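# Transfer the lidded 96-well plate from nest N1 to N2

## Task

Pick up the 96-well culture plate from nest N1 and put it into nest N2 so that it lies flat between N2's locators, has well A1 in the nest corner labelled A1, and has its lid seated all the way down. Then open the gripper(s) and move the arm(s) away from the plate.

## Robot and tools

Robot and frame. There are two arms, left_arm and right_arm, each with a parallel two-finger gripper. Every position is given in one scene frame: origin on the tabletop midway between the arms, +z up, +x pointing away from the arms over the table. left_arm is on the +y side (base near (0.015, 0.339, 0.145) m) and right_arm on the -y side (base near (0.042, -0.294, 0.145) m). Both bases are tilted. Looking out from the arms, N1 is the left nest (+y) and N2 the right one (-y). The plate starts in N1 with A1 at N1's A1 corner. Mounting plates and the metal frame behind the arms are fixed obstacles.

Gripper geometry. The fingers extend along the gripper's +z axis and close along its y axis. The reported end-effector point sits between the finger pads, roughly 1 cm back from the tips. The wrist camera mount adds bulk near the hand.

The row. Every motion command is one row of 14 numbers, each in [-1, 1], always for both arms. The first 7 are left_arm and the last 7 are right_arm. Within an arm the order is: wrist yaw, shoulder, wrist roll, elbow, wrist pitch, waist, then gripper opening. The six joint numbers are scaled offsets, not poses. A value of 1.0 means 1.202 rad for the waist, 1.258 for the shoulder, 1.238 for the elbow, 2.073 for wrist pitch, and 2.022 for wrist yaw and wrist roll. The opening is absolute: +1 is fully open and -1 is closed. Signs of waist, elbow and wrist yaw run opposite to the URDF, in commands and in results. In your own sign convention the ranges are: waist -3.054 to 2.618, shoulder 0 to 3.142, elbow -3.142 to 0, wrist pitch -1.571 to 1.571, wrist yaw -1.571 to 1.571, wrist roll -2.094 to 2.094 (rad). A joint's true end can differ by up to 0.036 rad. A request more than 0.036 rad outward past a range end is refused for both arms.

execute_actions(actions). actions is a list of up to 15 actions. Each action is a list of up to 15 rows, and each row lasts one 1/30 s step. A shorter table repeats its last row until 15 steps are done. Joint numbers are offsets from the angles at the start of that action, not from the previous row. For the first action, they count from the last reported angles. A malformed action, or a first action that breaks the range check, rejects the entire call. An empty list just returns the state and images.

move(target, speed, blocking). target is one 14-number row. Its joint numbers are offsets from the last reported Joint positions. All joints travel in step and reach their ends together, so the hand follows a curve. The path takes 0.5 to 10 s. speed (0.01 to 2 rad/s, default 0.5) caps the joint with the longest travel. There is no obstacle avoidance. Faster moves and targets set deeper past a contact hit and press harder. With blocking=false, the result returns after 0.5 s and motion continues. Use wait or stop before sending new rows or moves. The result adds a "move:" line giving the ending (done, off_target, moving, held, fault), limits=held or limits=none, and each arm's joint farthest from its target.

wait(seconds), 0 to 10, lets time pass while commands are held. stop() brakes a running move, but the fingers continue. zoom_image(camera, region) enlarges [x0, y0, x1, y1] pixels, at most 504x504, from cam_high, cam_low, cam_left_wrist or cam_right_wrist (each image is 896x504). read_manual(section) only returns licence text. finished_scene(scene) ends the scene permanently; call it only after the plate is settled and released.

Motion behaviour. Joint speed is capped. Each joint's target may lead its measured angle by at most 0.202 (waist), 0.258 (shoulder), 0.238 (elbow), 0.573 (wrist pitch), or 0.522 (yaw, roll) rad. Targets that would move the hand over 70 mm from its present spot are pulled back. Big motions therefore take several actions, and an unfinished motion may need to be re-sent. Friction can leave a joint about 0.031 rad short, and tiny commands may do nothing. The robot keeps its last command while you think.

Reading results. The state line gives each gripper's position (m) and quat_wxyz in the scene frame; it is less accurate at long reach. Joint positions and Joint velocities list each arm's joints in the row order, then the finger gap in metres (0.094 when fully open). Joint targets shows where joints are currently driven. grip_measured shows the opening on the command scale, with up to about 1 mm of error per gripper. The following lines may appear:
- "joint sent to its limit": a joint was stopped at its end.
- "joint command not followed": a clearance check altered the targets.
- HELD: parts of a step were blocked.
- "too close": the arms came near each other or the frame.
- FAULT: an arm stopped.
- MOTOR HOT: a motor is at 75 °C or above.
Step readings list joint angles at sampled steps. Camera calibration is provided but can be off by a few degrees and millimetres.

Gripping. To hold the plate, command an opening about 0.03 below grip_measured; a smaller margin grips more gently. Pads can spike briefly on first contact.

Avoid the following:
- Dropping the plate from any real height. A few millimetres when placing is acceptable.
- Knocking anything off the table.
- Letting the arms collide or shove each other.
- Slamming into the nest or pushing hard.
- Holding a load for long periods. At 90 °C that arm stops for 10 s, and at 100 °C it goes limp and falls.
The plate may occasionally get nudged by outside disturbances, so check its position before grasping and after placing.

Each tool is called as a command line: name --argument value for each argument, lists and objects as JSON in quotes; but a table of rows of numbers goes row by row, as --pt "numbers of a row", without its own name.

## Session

execute_actions --actions '[]'

Scene clock: 0.00 s.
left_arm: end_effector_position=(+0.3216, +0.4867, +0.2705) grip_measured=+1.000 end_effector_quat_wxyz=(+0.106, +0.172, +0.978, -0.044) | right_arm: end_effector_position=(+0.0775, -0.9750, +0.2803) grip_measured=+1.000 end_effector_quat_wxyz=(+0.500, +0.805, +0.213, -0.237)
Joint names: [wrist yaw, shoulder, wrist roll, elbow, wrist pitch, waist]
Joint positions: left_arm=[-0.7    1.363  1.387 -1.435 -1.464 -1.247  0.094] | right_arm=[ 0.111  2.292  1.369 -1.886  0.036  1.555  0.094]
Joint velocities: left_arm=[-0.007  0.007 -0.007 -0.002 -0.022 -0.012  0.   ] | right_arm=[-0.007 -0.007 -0.037  0.007 -0.051 -0.012  0.   ]
Joint targets: left_arm=[-0.700 1.363 1.387 -1.435 -1.464 -1.247] | right_arm=[0.111 2.292 1.369 -1.886 0.036 1.555]
camera_calibration (this result's frames):
cam_left_wrist: T_world_to_cam=[[-0.369061, -0.929066, 0.0250914, 0.568426], [-0.788461, 0.327272, 0.52079, -0.0256764], [-0.49206, 0.17242, -0.853316, 0.423322], [0, 0, 0, 1]] pos_world=[0.397839, 0.46352, 0.360337]
cam_right_wrist: T_world_to_cam=[[-0.329623, 0.461262, -0.823763, 0.703682], [0.889305, 0.444651, -0.106869, 0.436055], [0.316992, -0.767804, -0.556771, -0.511806], [0, 0, 0, 1]] pos_world=[0.00640276, -0.911441, 0.341309]

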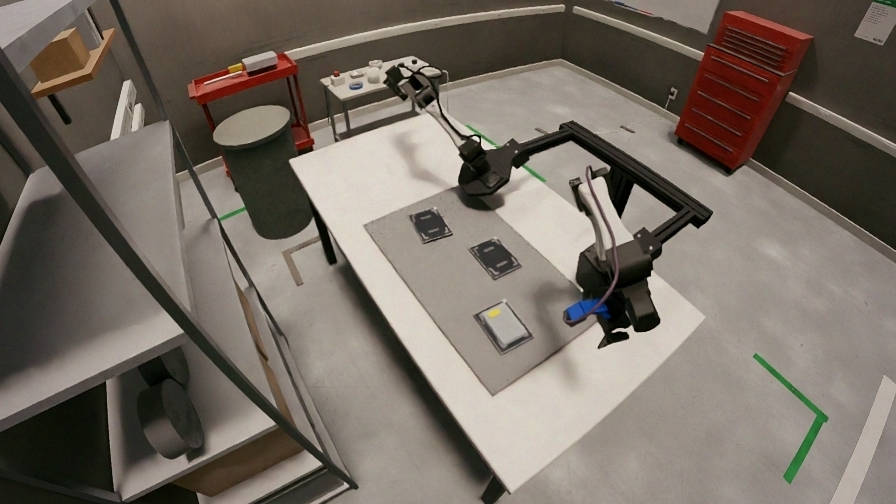

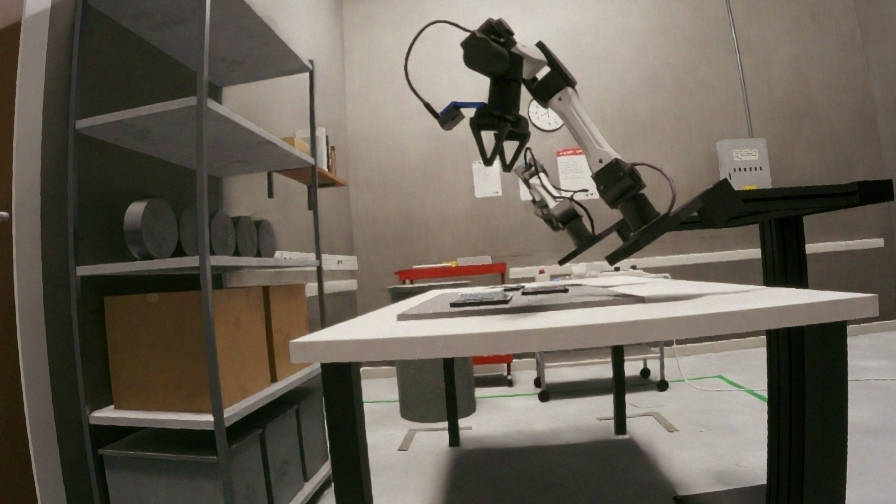

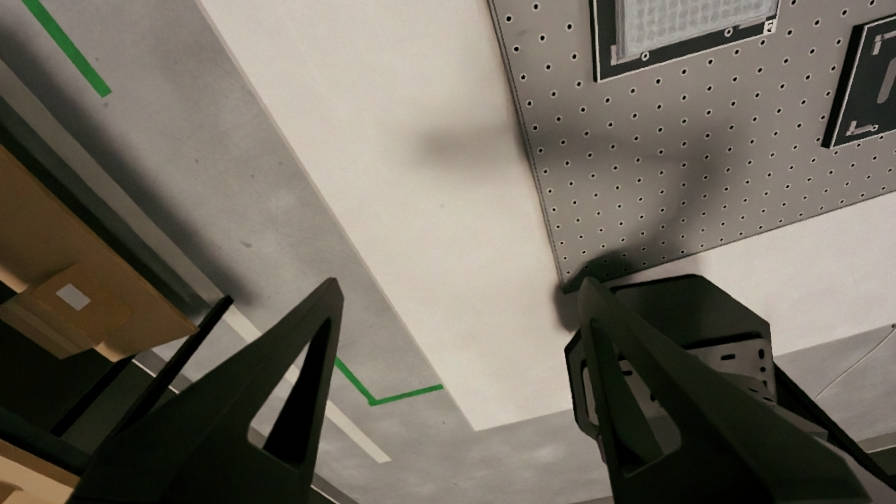

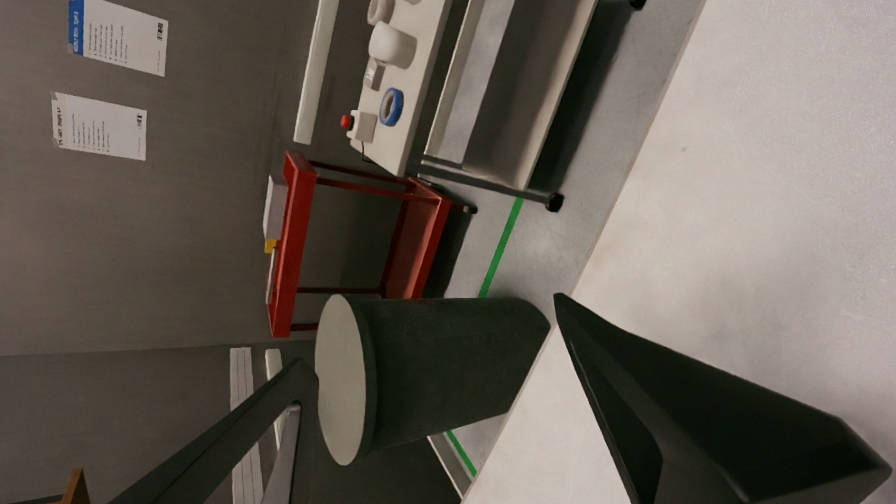

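zoom_image --camera "cam_high" --region '[390,190,560,370]'

zoom_image --camera "cam_left_wrist" --region '[560,0,896,200]'

Region (390, 190, 560, 370) of cam_high's 896x504 image, scaled by 2.800, with more detail than that image has.

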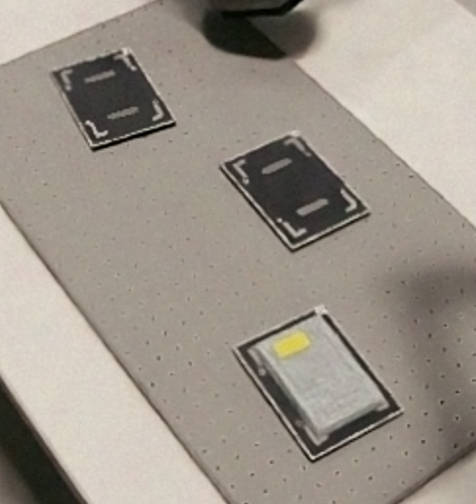

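Region (560, 0, 896, 200) of cam_left_wrist's 896x504 image, scaled by 1.500, with more detail than that image has; it fills the top 300 rows of this view, and the rest is white.

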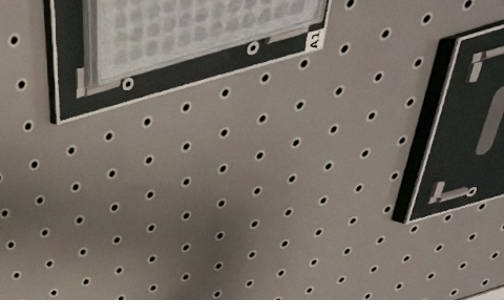

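move --target '[0.197,0.008,-0.036,0.118,0.152,0.59,1, -0.058,-0.45,-0.665,0.415,-0.197,-0.743,1]' --speed 0.8

Scene clock: 19.03 s.
left_arm: end_effector_position=(+0.3664, +0.3912, +0.1784) grip_measured=+1.000 end_effector_quat_wxyz=(-0.007, +0.465, +0.883, -0.057) | right_arm: end_effector_position=(+0.4413, -0.6491, +0.1102) grip_measured=+1.000 end_effector_quat_wxyz=(+0.158, +0.323, +0.911, -0.202)
Joint names: [wrist yaw, shoulder, wrist roll, elbow, wrist pitch, waist]
Joint positions: left_arm=[-0.309  1.363  1.32  -1.304 -1.162 -0.546  0.094] | right_arm=[ 0.005  1.747  0.037 -1.394 -0.359  0.66   0.094]
Joint velocities: left_arm=[ 0.066 -0.012  0.022 -0.017 -0.037 -0.002  0.   ] | right_arm=[-0.066  0.002 -0.051  0.002 -0.007 -0.012  0.   ]
Joint targets: left_arm=[-0.301 1.373 1.315 -1.289 -1.149 -0.537] | right_arm=[-0.006 1.726 0.025 -1.373 -0.373 0.662]
move: off_target (right_arm); limits=none; left_arm: farthest joint: the elbow, 0.015 radians from its target (0.146 radians at the start); right_arm: farthest joint: the shoulder, 0.021 radians from its target (0.566 radians at the start)
camera_calibration (this result's frames):
cam_left_wrist: T_world_to_cam=[[-0.838828, -0.537331, 0.0874252, 0.506322], [-0.353193, 0.659357, 0.663704, -0.226028], [-0.414273, 0.525856, -0.742868, 0.196683], [0, 0, 0, 1]] pos_world=[0.426366, 0.317669, 0.25186]
cam_right_wrist: T_world_to_cam=[[-0.837407, -0.517525, 0.175833, 0.0117912], [-0.520511, 0.853241, 0.0323817, 0.821456], [-0.166786, -0.0644062, -0.983887, 0.245555], [0, 0, 0, 1]] pos_world=[0.478406, -0.678982, 0.212925]

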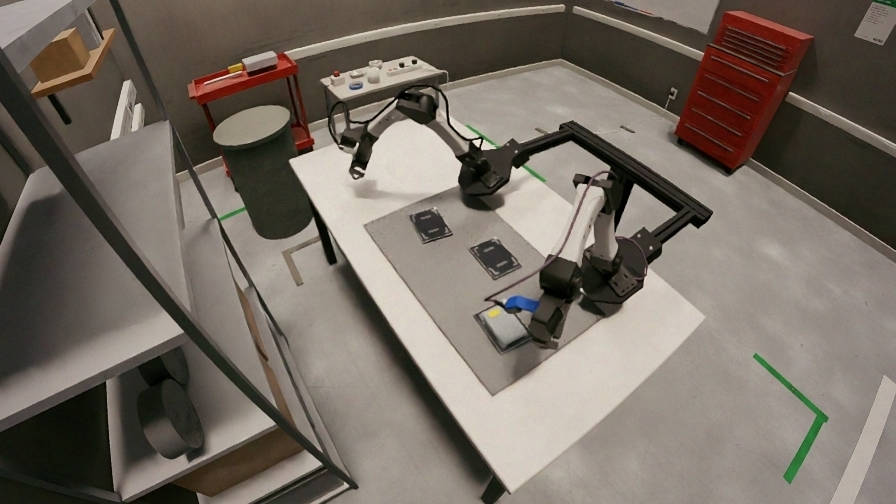

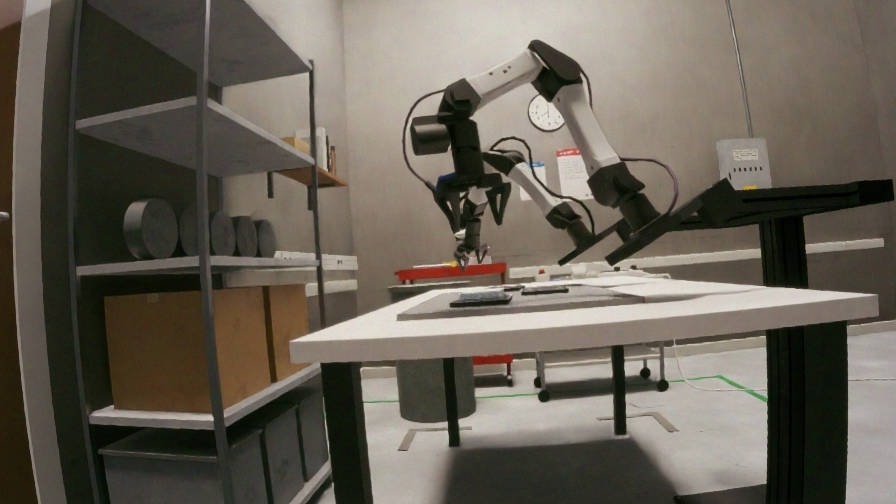

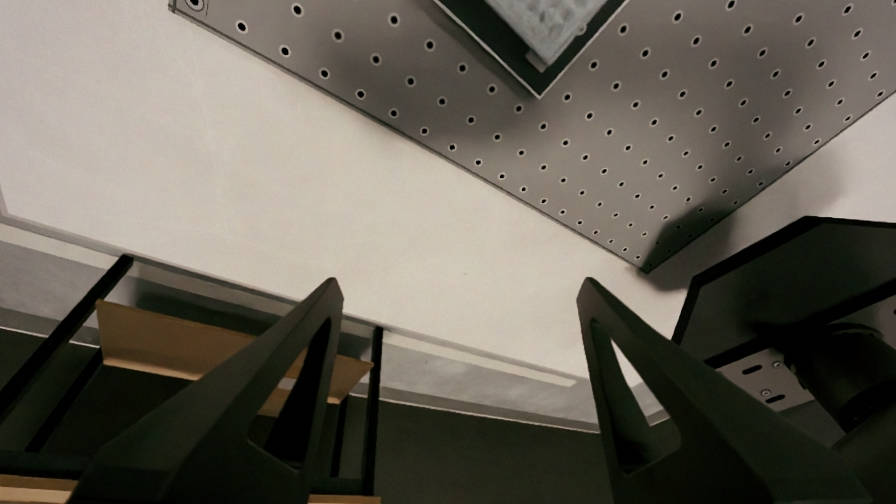

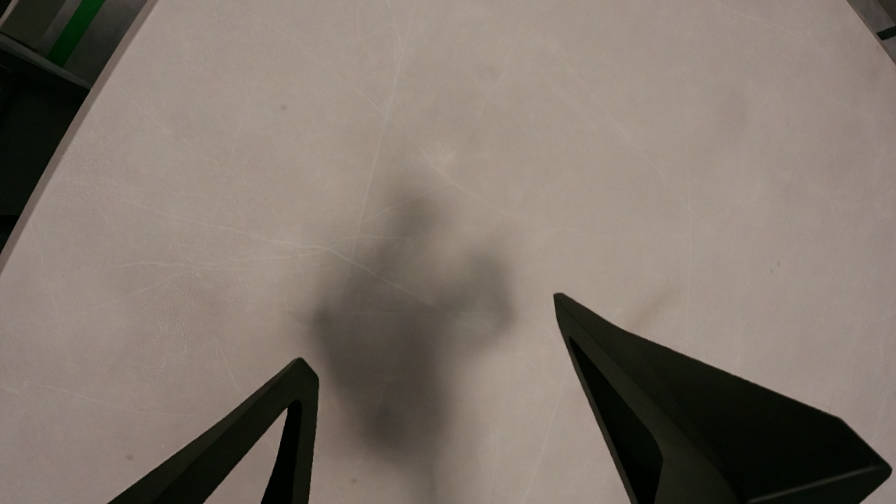

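move --target '[0.2,0.016,-0.04,0.131,0.158,0.605,1, -0.064,-0.466,-0.67,0.432,-0.203,-0.741,1]' --speed 0.7

Scene clock: 27.63 s.
left_arm: end_effector_position=(+0.3781, +0.2347, +0.1296) grip_measured=+1.000 end_effector_quat_wxyz=(+0.012, +0.702, +0.712, +0.001) | right_arm: end_effector_position=(+0.3580, -0.2841, +0.1188) grip_measured=+1.000 end_effector_quat_wxyz=(-0.008, +0.639, -0.769, +0.000)
Joint names: [wrist yaw, shoulder, wrist roll, elbow, wrist pitch, waist]
Joint positions: left_arm=[ 0.087  1.363  1.245 -1.157 -0.848  0.172  0.094] | right_arm=[-0.112  1.182 -1.306 -0.879 -0.765 -0.223  0.094]
Joint velocities: left_arm=[ 0.022 -0.002  0.066  0.007 -0.095 -0.012  0.   ] | right_arm=[ 0.066 -0.007  0.007 -0.007 -0.095  0.002  0.   ]
Joint targets: left_arm=[0.095 1.383 1.239 -1.142 -0.834 0.181] | right_arm=[-0.125 1.160 -1.318 -0.859 -0.779 -0.231]
move: off_target (right_arm); limits=none; left_arm: farthest joint: the shoulder, 0.020 radians from its target (0.020 radians at the start); right_arm: farthest joint: the shoulder, 0.021 radians from its target (0.586 radians at the start)
camera_calibration (this result's frames):
cam_left_wrist: T_world_to_cam=[[-0.999211, 0.0157897, -0.036453, 0.383208], [-0.0136099, 0.726021, 0.687538, -0.233455], [0.0373216, 0.687491, -0.725233, 0.0366406], [0, 0, 0, 1]] pos_world=[0.378361, 0.138252, 0.201051]
cam_right_wrist: T_world_to_cam=[[0.892334, -0.448648, 0.0495524, -0.455315], [-0.411218, -0.762766, 0.499088, -0.0872732], [-0.186117, -0.46573, -0.865134, 0.142502], [0, 0, 0, 1]] pos_world=[0.396927, -0.204478, 0.189402]

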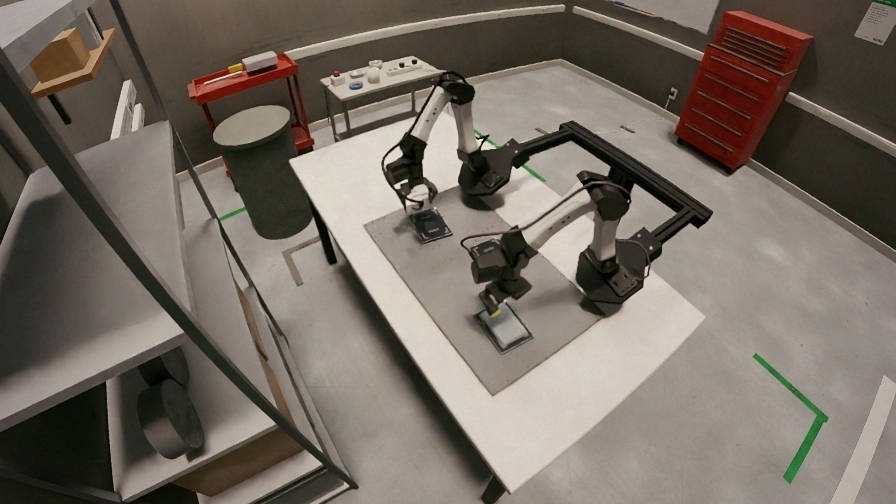

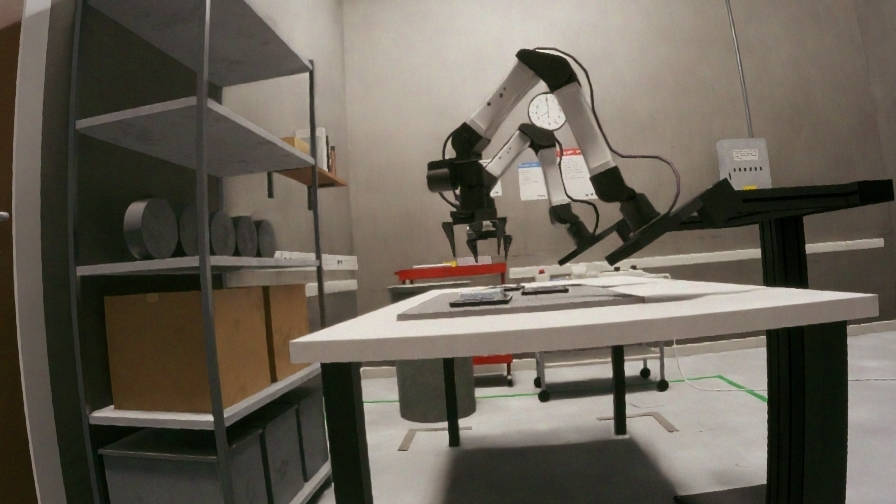

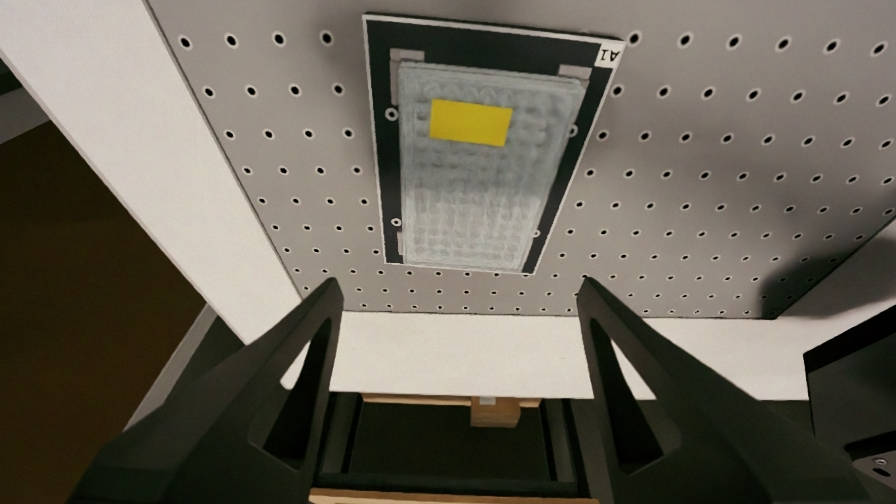

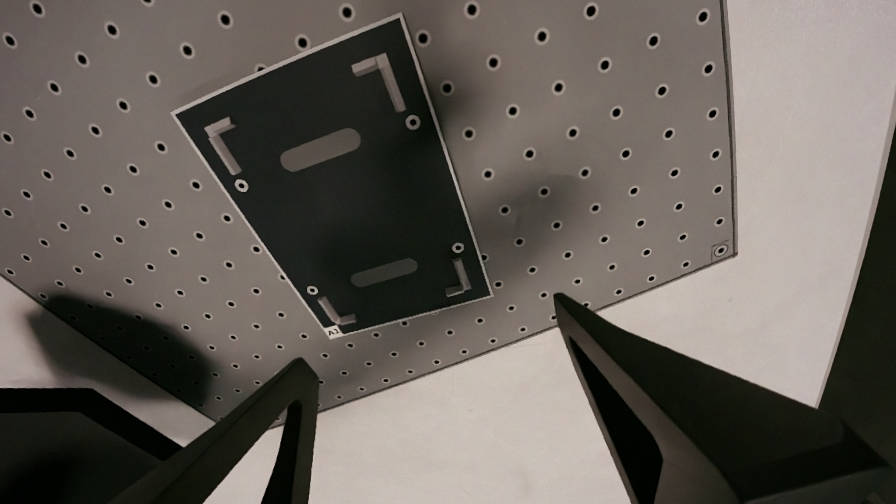

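move --target '[-0.008,0.124,0.069,0.124,0.128,-0.037,1, 0,0,0,0,0,0,1]' --speed 0.2

Scene clock: 45.03 s.
left_arm: end_effector_position=(+0.3661, +0.2423, +0.0564) grip_measured=+1.000 end_effector_quat_wxyz=(-0.006, +0.739, +0.673, -0.006) | right_arm: end_effector_position=(+0.3579, -0.2841, +0.1188) grip_measured=+1.000 end_effector_quat_wxyz=(-0.008, +0.639, -0.769, +0.000)
Joint names: [wrist yaw, shoulder, wrist roll, elbow, wrist pitch, waist]
Joint positions: left_arm=[ 0.076  1.509  1.378 -1.018 -0.598  0.137  0.094] | right_arm=[-0.112  1.182 -1.306 -0.879 -0.765 -0.223  0.094]
Joint velocities: left_arm=[ 0.007 -0.002  0.007  0.007 -0.051 -0.012  0.   ] | right_arm=[-0.037  0.002 -0.051  0.002  0.022  0.022  0.   ]
Joint targets: left_arm=[0.071 1.519 1.384 -1.004 -0.583 0.127] | right_arm=[-0.112 1.182 -1.306 -0.879 -0.765 -0.223]
move: done; limits=none; left_arm: farthest joint: the elbow, 0.015 radians from its target (0.154 radians at the start); right_arm: farthest joint: the waist, 0.000 radians from its target (0.000 radians at the start)
camera_calibration (this result's frames):
cam_left_wrist: T_world_to_cam=[[-0.992442, 0.122688, -0.00248022, 0.338167], [0.086116, 0.710722, 0.698182, -0.222246], [0.0874212, 0.692692, -0.715916, -0.0413901], [0, 0, 0, 1]] pos_world=[0.358368, 0.145137, 0.126375]
cam_right_wrist: T_world_to_cam=[[0.892544, -0.448264, 0.0492347, -0.455164], [-0.410706, -0.762923, 0.499268, -0.0875663], [-0.186242, -0.46584, -0.865048, 0.142483], [0, 0, 0, 1]] pos_world=[0.396826, -0.204466, 0.189383]

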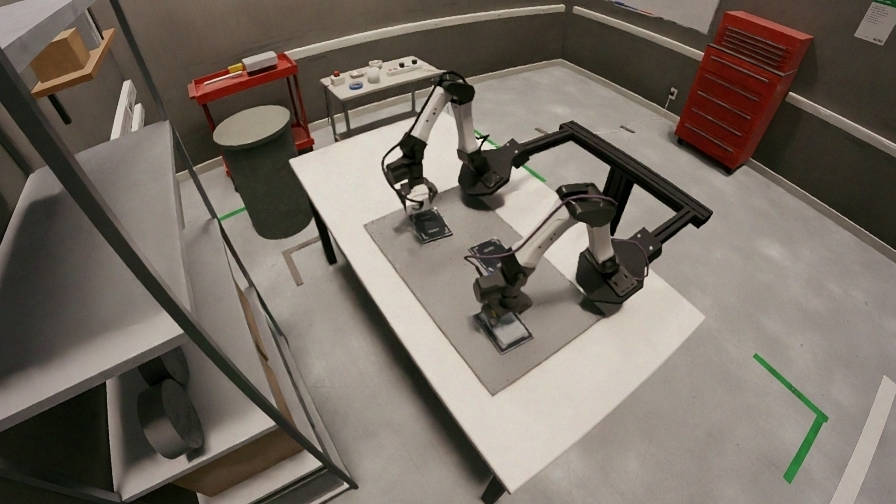

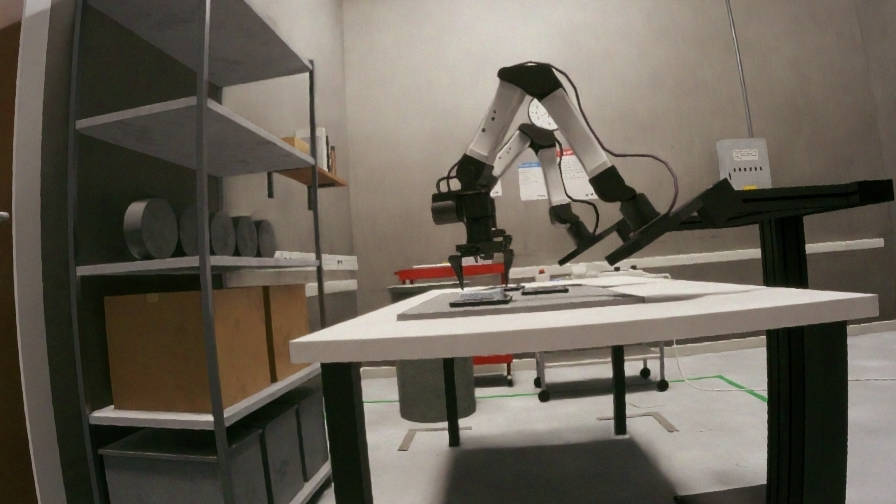

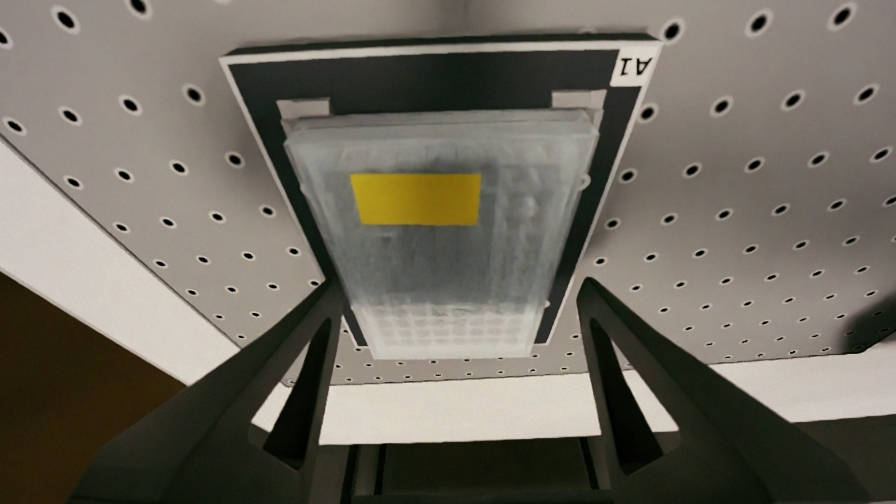

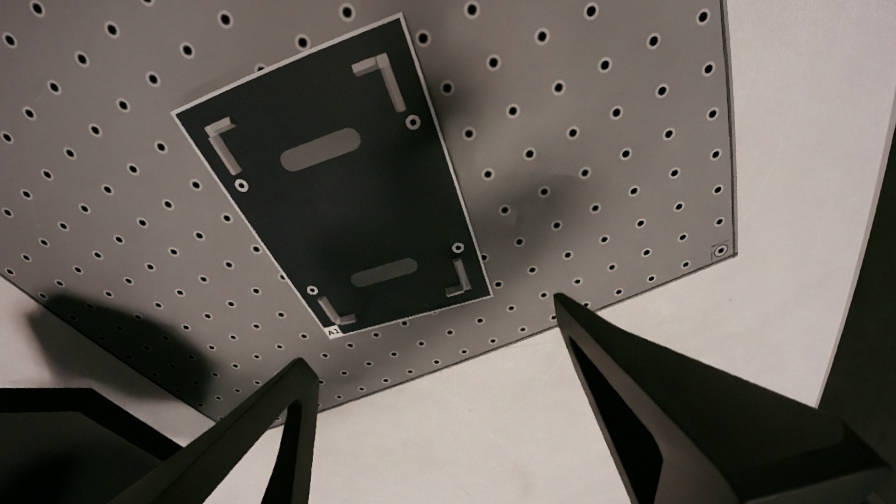

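move --target '[0,0.03,-0.019,0.032,0.044,0,1, 0,0,0,0,0,0,1]' --speed 0.08

Scene clock: 52.10 s.
left_arm: end_effector_position=(+0.3702, +0.2402, +0.0450) grip_measured=+1.000 end_effector_quat_wxyz=(+0.006, +0.727, +0.686, +0.002) | right_arm: end_effector_position=(+0.3579, -0.2841, +0.1188) grip_measured=+1.000 end_effector_quat_wxyz=(-0.008, +0.639, -0.769, +0.000)
Joint names: [wrist yaw, shoulder, wrist roll, elbow, wrist pitch, waist]
Joint positions: left_arm=[ 0.076  1.534  1.346 -0.995 -0.521  0.137  0.094] | right_arm=[-0.112  1.182 -1.306 -0.879 -0.765 -0.223  0.094]
Joint velocities: left_arm=[ 0.007 -0.002  0.007 -0.002 -0.022  0.017  0.   ] | right_arm=[ 0.007 -0.017  0.007  0.002 -0.037  0.007  0.   ]
Joint targets: left_arm=[0.076 1.547 1.340 -0.979 -0.507 0.137] | right_arm=[-0.112 1.182 -1.306 -0.879 -0.765 -0.223]
move: done; limits=none; left_arm: farthest joint: the elbow, 0.016 radians from its target (0.040 radians at the start); right_arm: farthest joint: the waist, 0.000 radians from its target (0.000 radians at the start)
camera_calibration (this result's frames):
cam_left_wrist: T_world_to_cam=[[-0.995676, 0.087639, -0.0308089, 0.353352], [0.041766, 0.718555, 0.694215, -0.198414], [0.0829781, 0.689926, -0.719108, -0.0459579], [0, 0, 0, 1]] pos_world=[0.363925, 0.143311, 0.115579]
cam_right_wrist: T_world_to_cam=[[0.892544, -0.448264, 0.0492347, -0.455164], [-0.410706, -0.762923, 0.499268, -0.0875663], [-0.186242, -0.46584, -0.865048, 0.142483], [0, 0, 0, 1]] pos_world=[0.396826, -0.204466, 0.189383]

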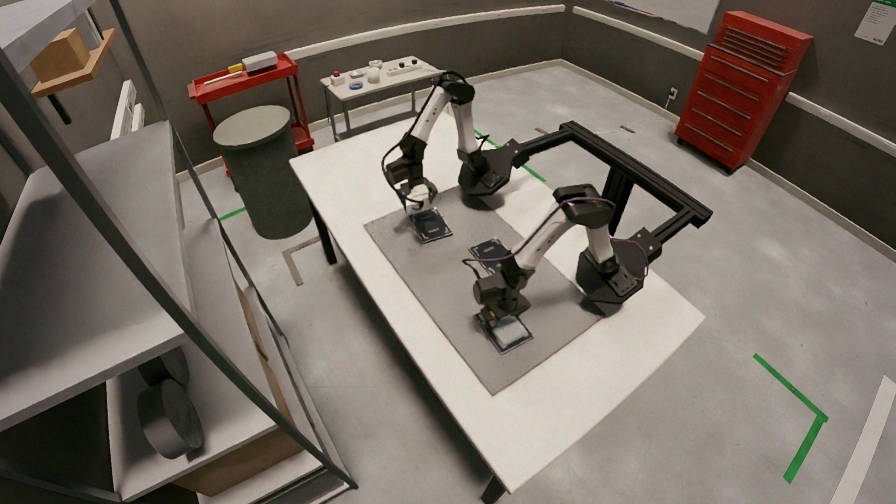

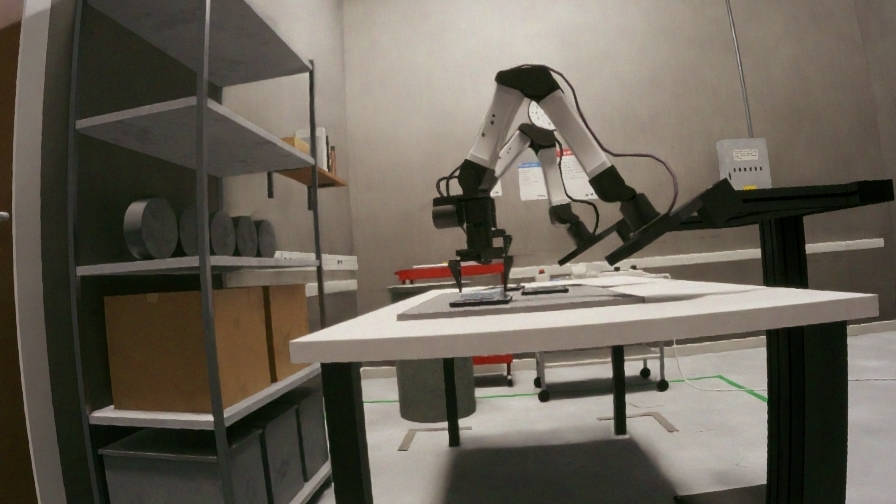

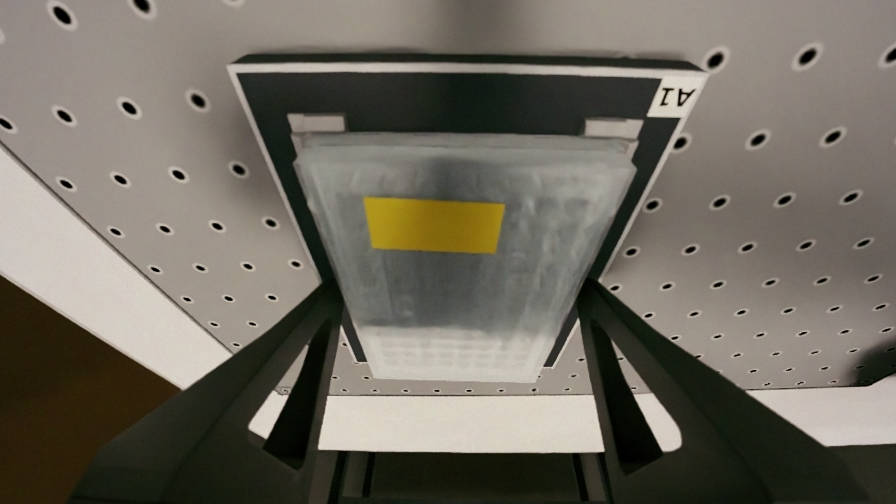

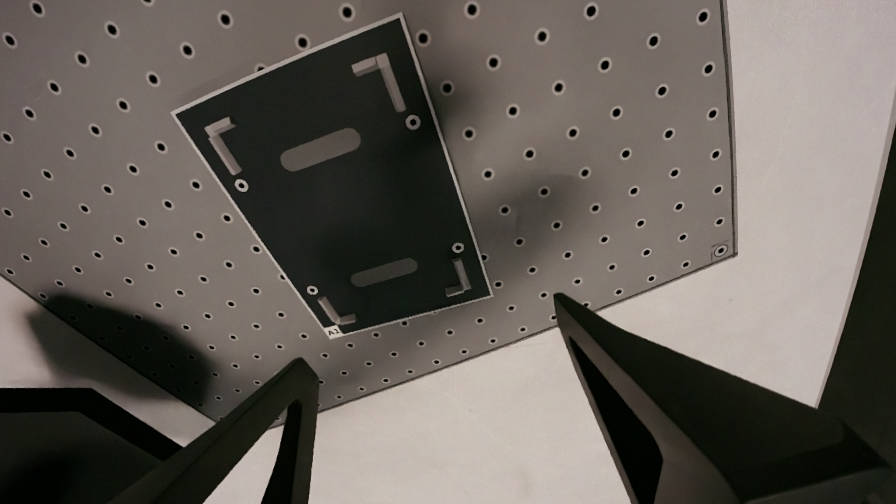

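move --target '[0,0.028,0.011,0.03,0.026,0,1, 0,0,0,0,0,0,1]' --speed 0.05

Scene clock: 56.00 s.
left_arm: end_effector_position=(+0.3665, +0.2404, +0.0368) grip_measured=+1.000 end_effector_quat_wxyz=(+0.004, +0.733, +0.680, -0.000) | right_arm: end_effector_position=(+0.3579, -0.2841, +0.1188) grip_measured=+1.000 end_effector_quat_wxyz=(-0.008, +0.639, -0.769, +0.000)
Joint names: [wrist yaw, shoulder, wrist roll, elbow, wrist pitch, waist]
Joint positions: left_arm=[ 0.076  1.552  1.361 -0.978 -0.492  0.137  0.094] | right_arm=[-0.112  1.182 -1.306 -0.879 -0.765 -0.223  0.094]
Joint velocities: left_arm=[ 0.139 -0.002 -0.037  0.007  0.022  0.012  0.   ] | right_arm=[ 0.139 -0.012  0.051 -0.002  0.066  0.007  0.   ]
Joint targets: left_arm=[0.076 1.569 1.368 -0.957 -0.467 0.137] | right_arm=[-0.112 1.182 -1.306 -0.879 -0.765 -0.223]
move: off_target (left_arm); limits=none; left_arm: farthest joint: the wrist pitch, 0.025 radians from its target (0.054 radians at the start); right_arm: farthest joint: the waist, 0.000 radians from its target (0.000 radians at the start)
camera_calibration (this result's frames):
cam_left_wrist: T_world_to_cam=[[-0.994298, 0.103723, -0.0247801, 0.344798], [0.0574805, 0.716986, 0.694714, -0.198114], [0.0898246, 0.689328, -0.718859, -0.054138], [0, 0, 0, 1]] pos_world=[0.359082, 0.143601, 0.107259]
cam_right_wrist: T_world_to_cam=[[0.892544, -0.448264, 0.0492347, -0.455164], [-0.410706, -0.762923, 0.499268, -0.0875663], [-0.186242, -0.46584, -0.865048, 0.142483], [0, 0, 0, 1]] pos_world=[0.396826, -0.204466, 0.189383]

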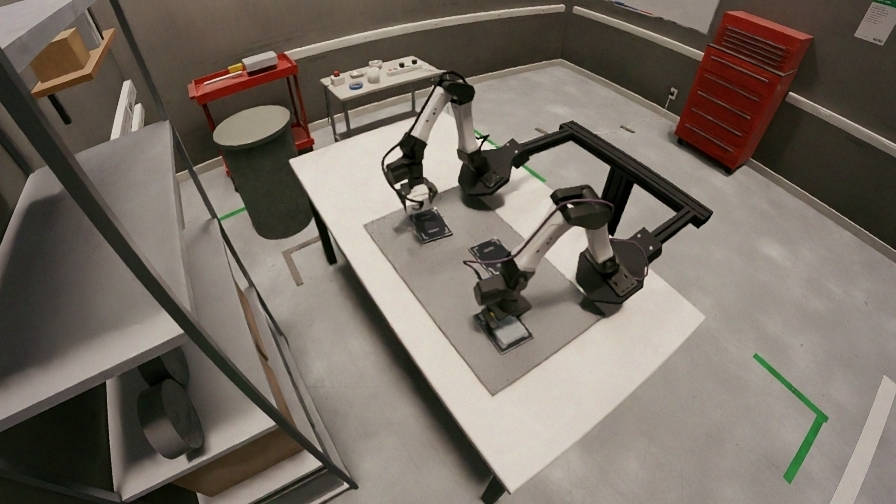

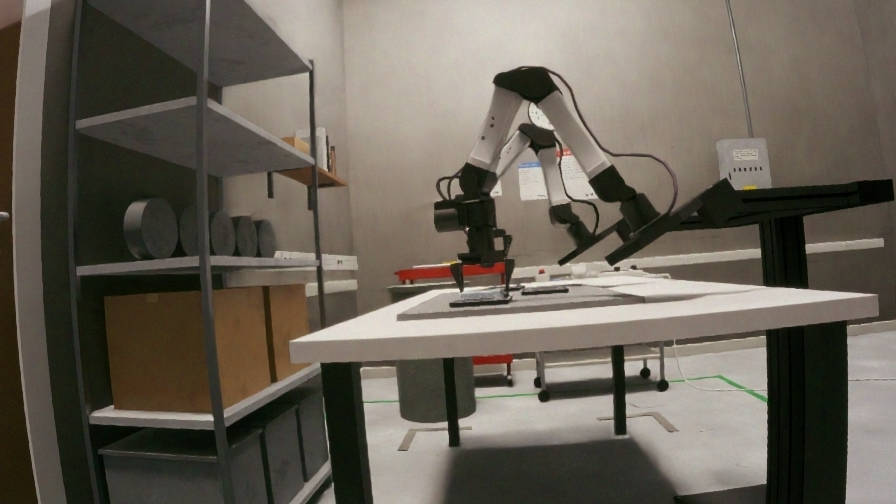

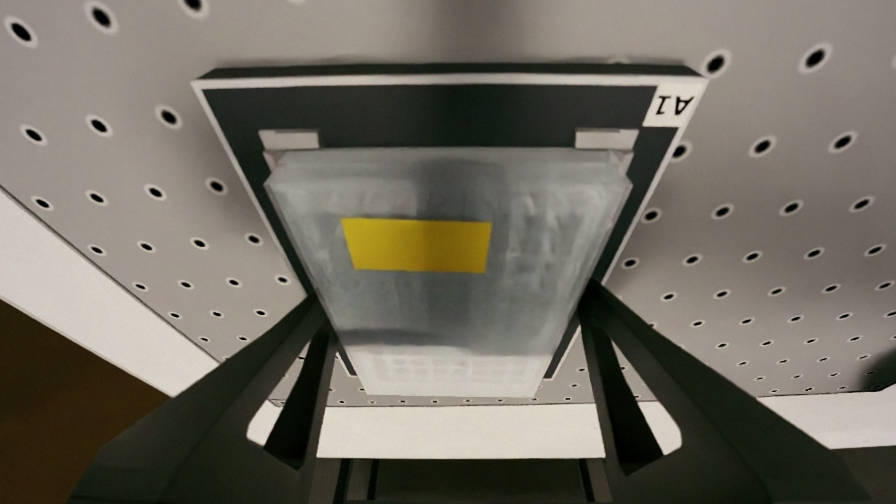

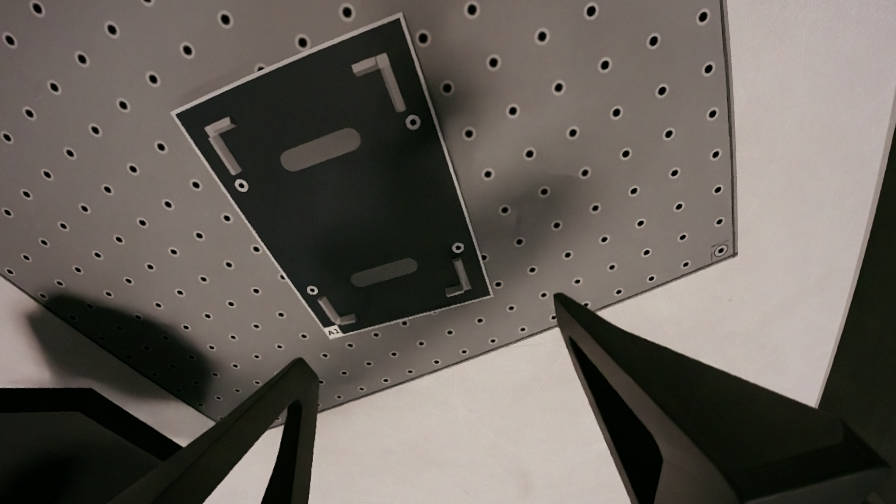

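move --target '[0,-0.004,0,0,0.018,0,1, 0,0,0,0,0,0,1]' --speed 0.03

Scene clock: 60.27 s.
left_arm: end_effector_position=(+0.3667, +0.2404, +0.0368) grip_measured=+1.000 end_effector_quat_wxyz=(+0.004, +0.733, +0.680, +0.000) | right_arm: end_effector_position=(+0.3579, -0.2841, +0.1188) grip_measured=+1.000 end_effector_quat_wxyz=(-0.008, +0.639, -0.769, +0.000)
Joint names: [wrist yaw, shoulder, wrist roll, elbow, wrist pitch, waist]
Joint positions: left_arm=[ 0.076  1.552  1.362 -0.978 -0.491  0.137  0.094] | right_arm=[-0.112  1.182 -1.306 -0.879 -0.765 -0.223  0.094]
Joint velocities: left_arm=[ 0.051 -0.007  0.022  0.022 -0.022 -0.012  0.   ] | right_arm=[ 0.037  0.002  0.022  0.012 -0.037 -0.002  0.   ]
Joint targets: left_arm=[0.076 1.547 1.361 -0.978 -0.455 0.137] | right_arm=[-0.112 1.182 -1.306 -0.879 -0.765 -0.223]
move: off_target (left_arm); limits=none; left_arm: farthest joint: the wrist pitch, 0.037 radians from its target (0.037 radians at the start); right_arm: farthest joint: the waist, 0.000 radians from its target (0.000 radians at the start)
camera_calibration (this result's frames):
cam_left_wrist: T_world_to_cam=[[-0.994246, 0.104036, -0.0255301, 0.344915], [0.0572017, 0.717114, 0.694604, -0.198013], [0.0905721, 0.689147, -0.718939, -0.0543449], [0, 0, 0, 1]] pos_world=[0.359179, 0.143565, 0.107276]
cam_right_wrist: T_world_to_cam=[[0.892544, -0.448264, 0.0492347, -0.455164], [-0.410706, -0.762923, 0.499268, -0.0875663], [-0.186242, -0.46584, -0.865048, 0.142483], [0, 0, 0, 1]] pos_world=[0.396826, -0.204466, 0.189383]

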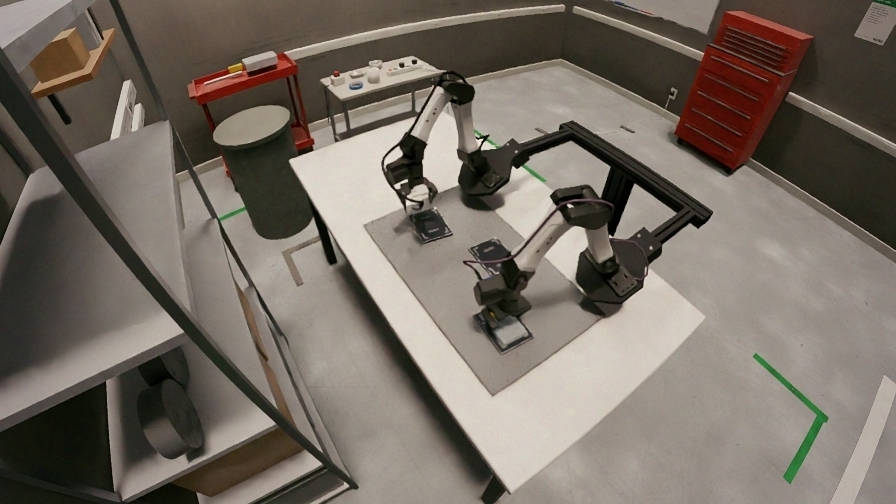

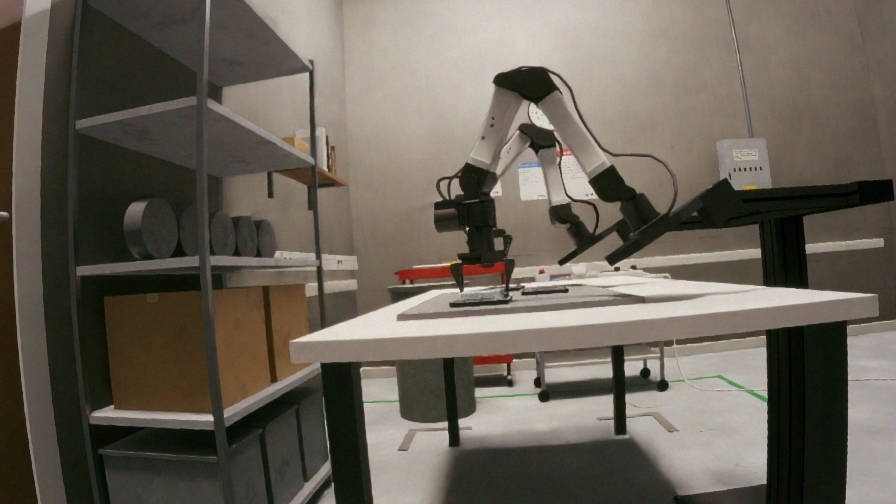

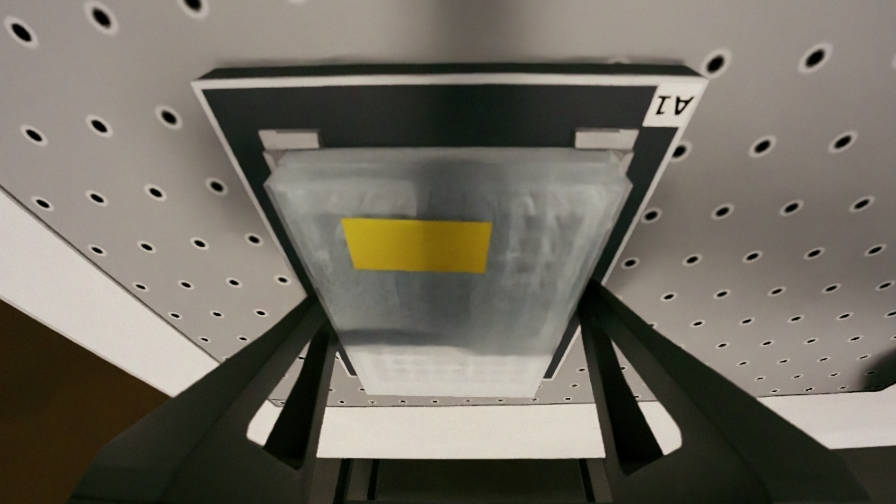

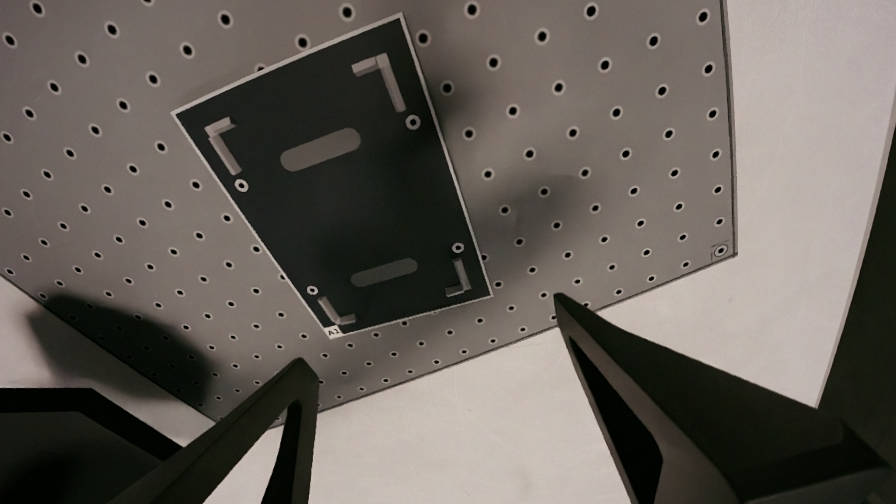

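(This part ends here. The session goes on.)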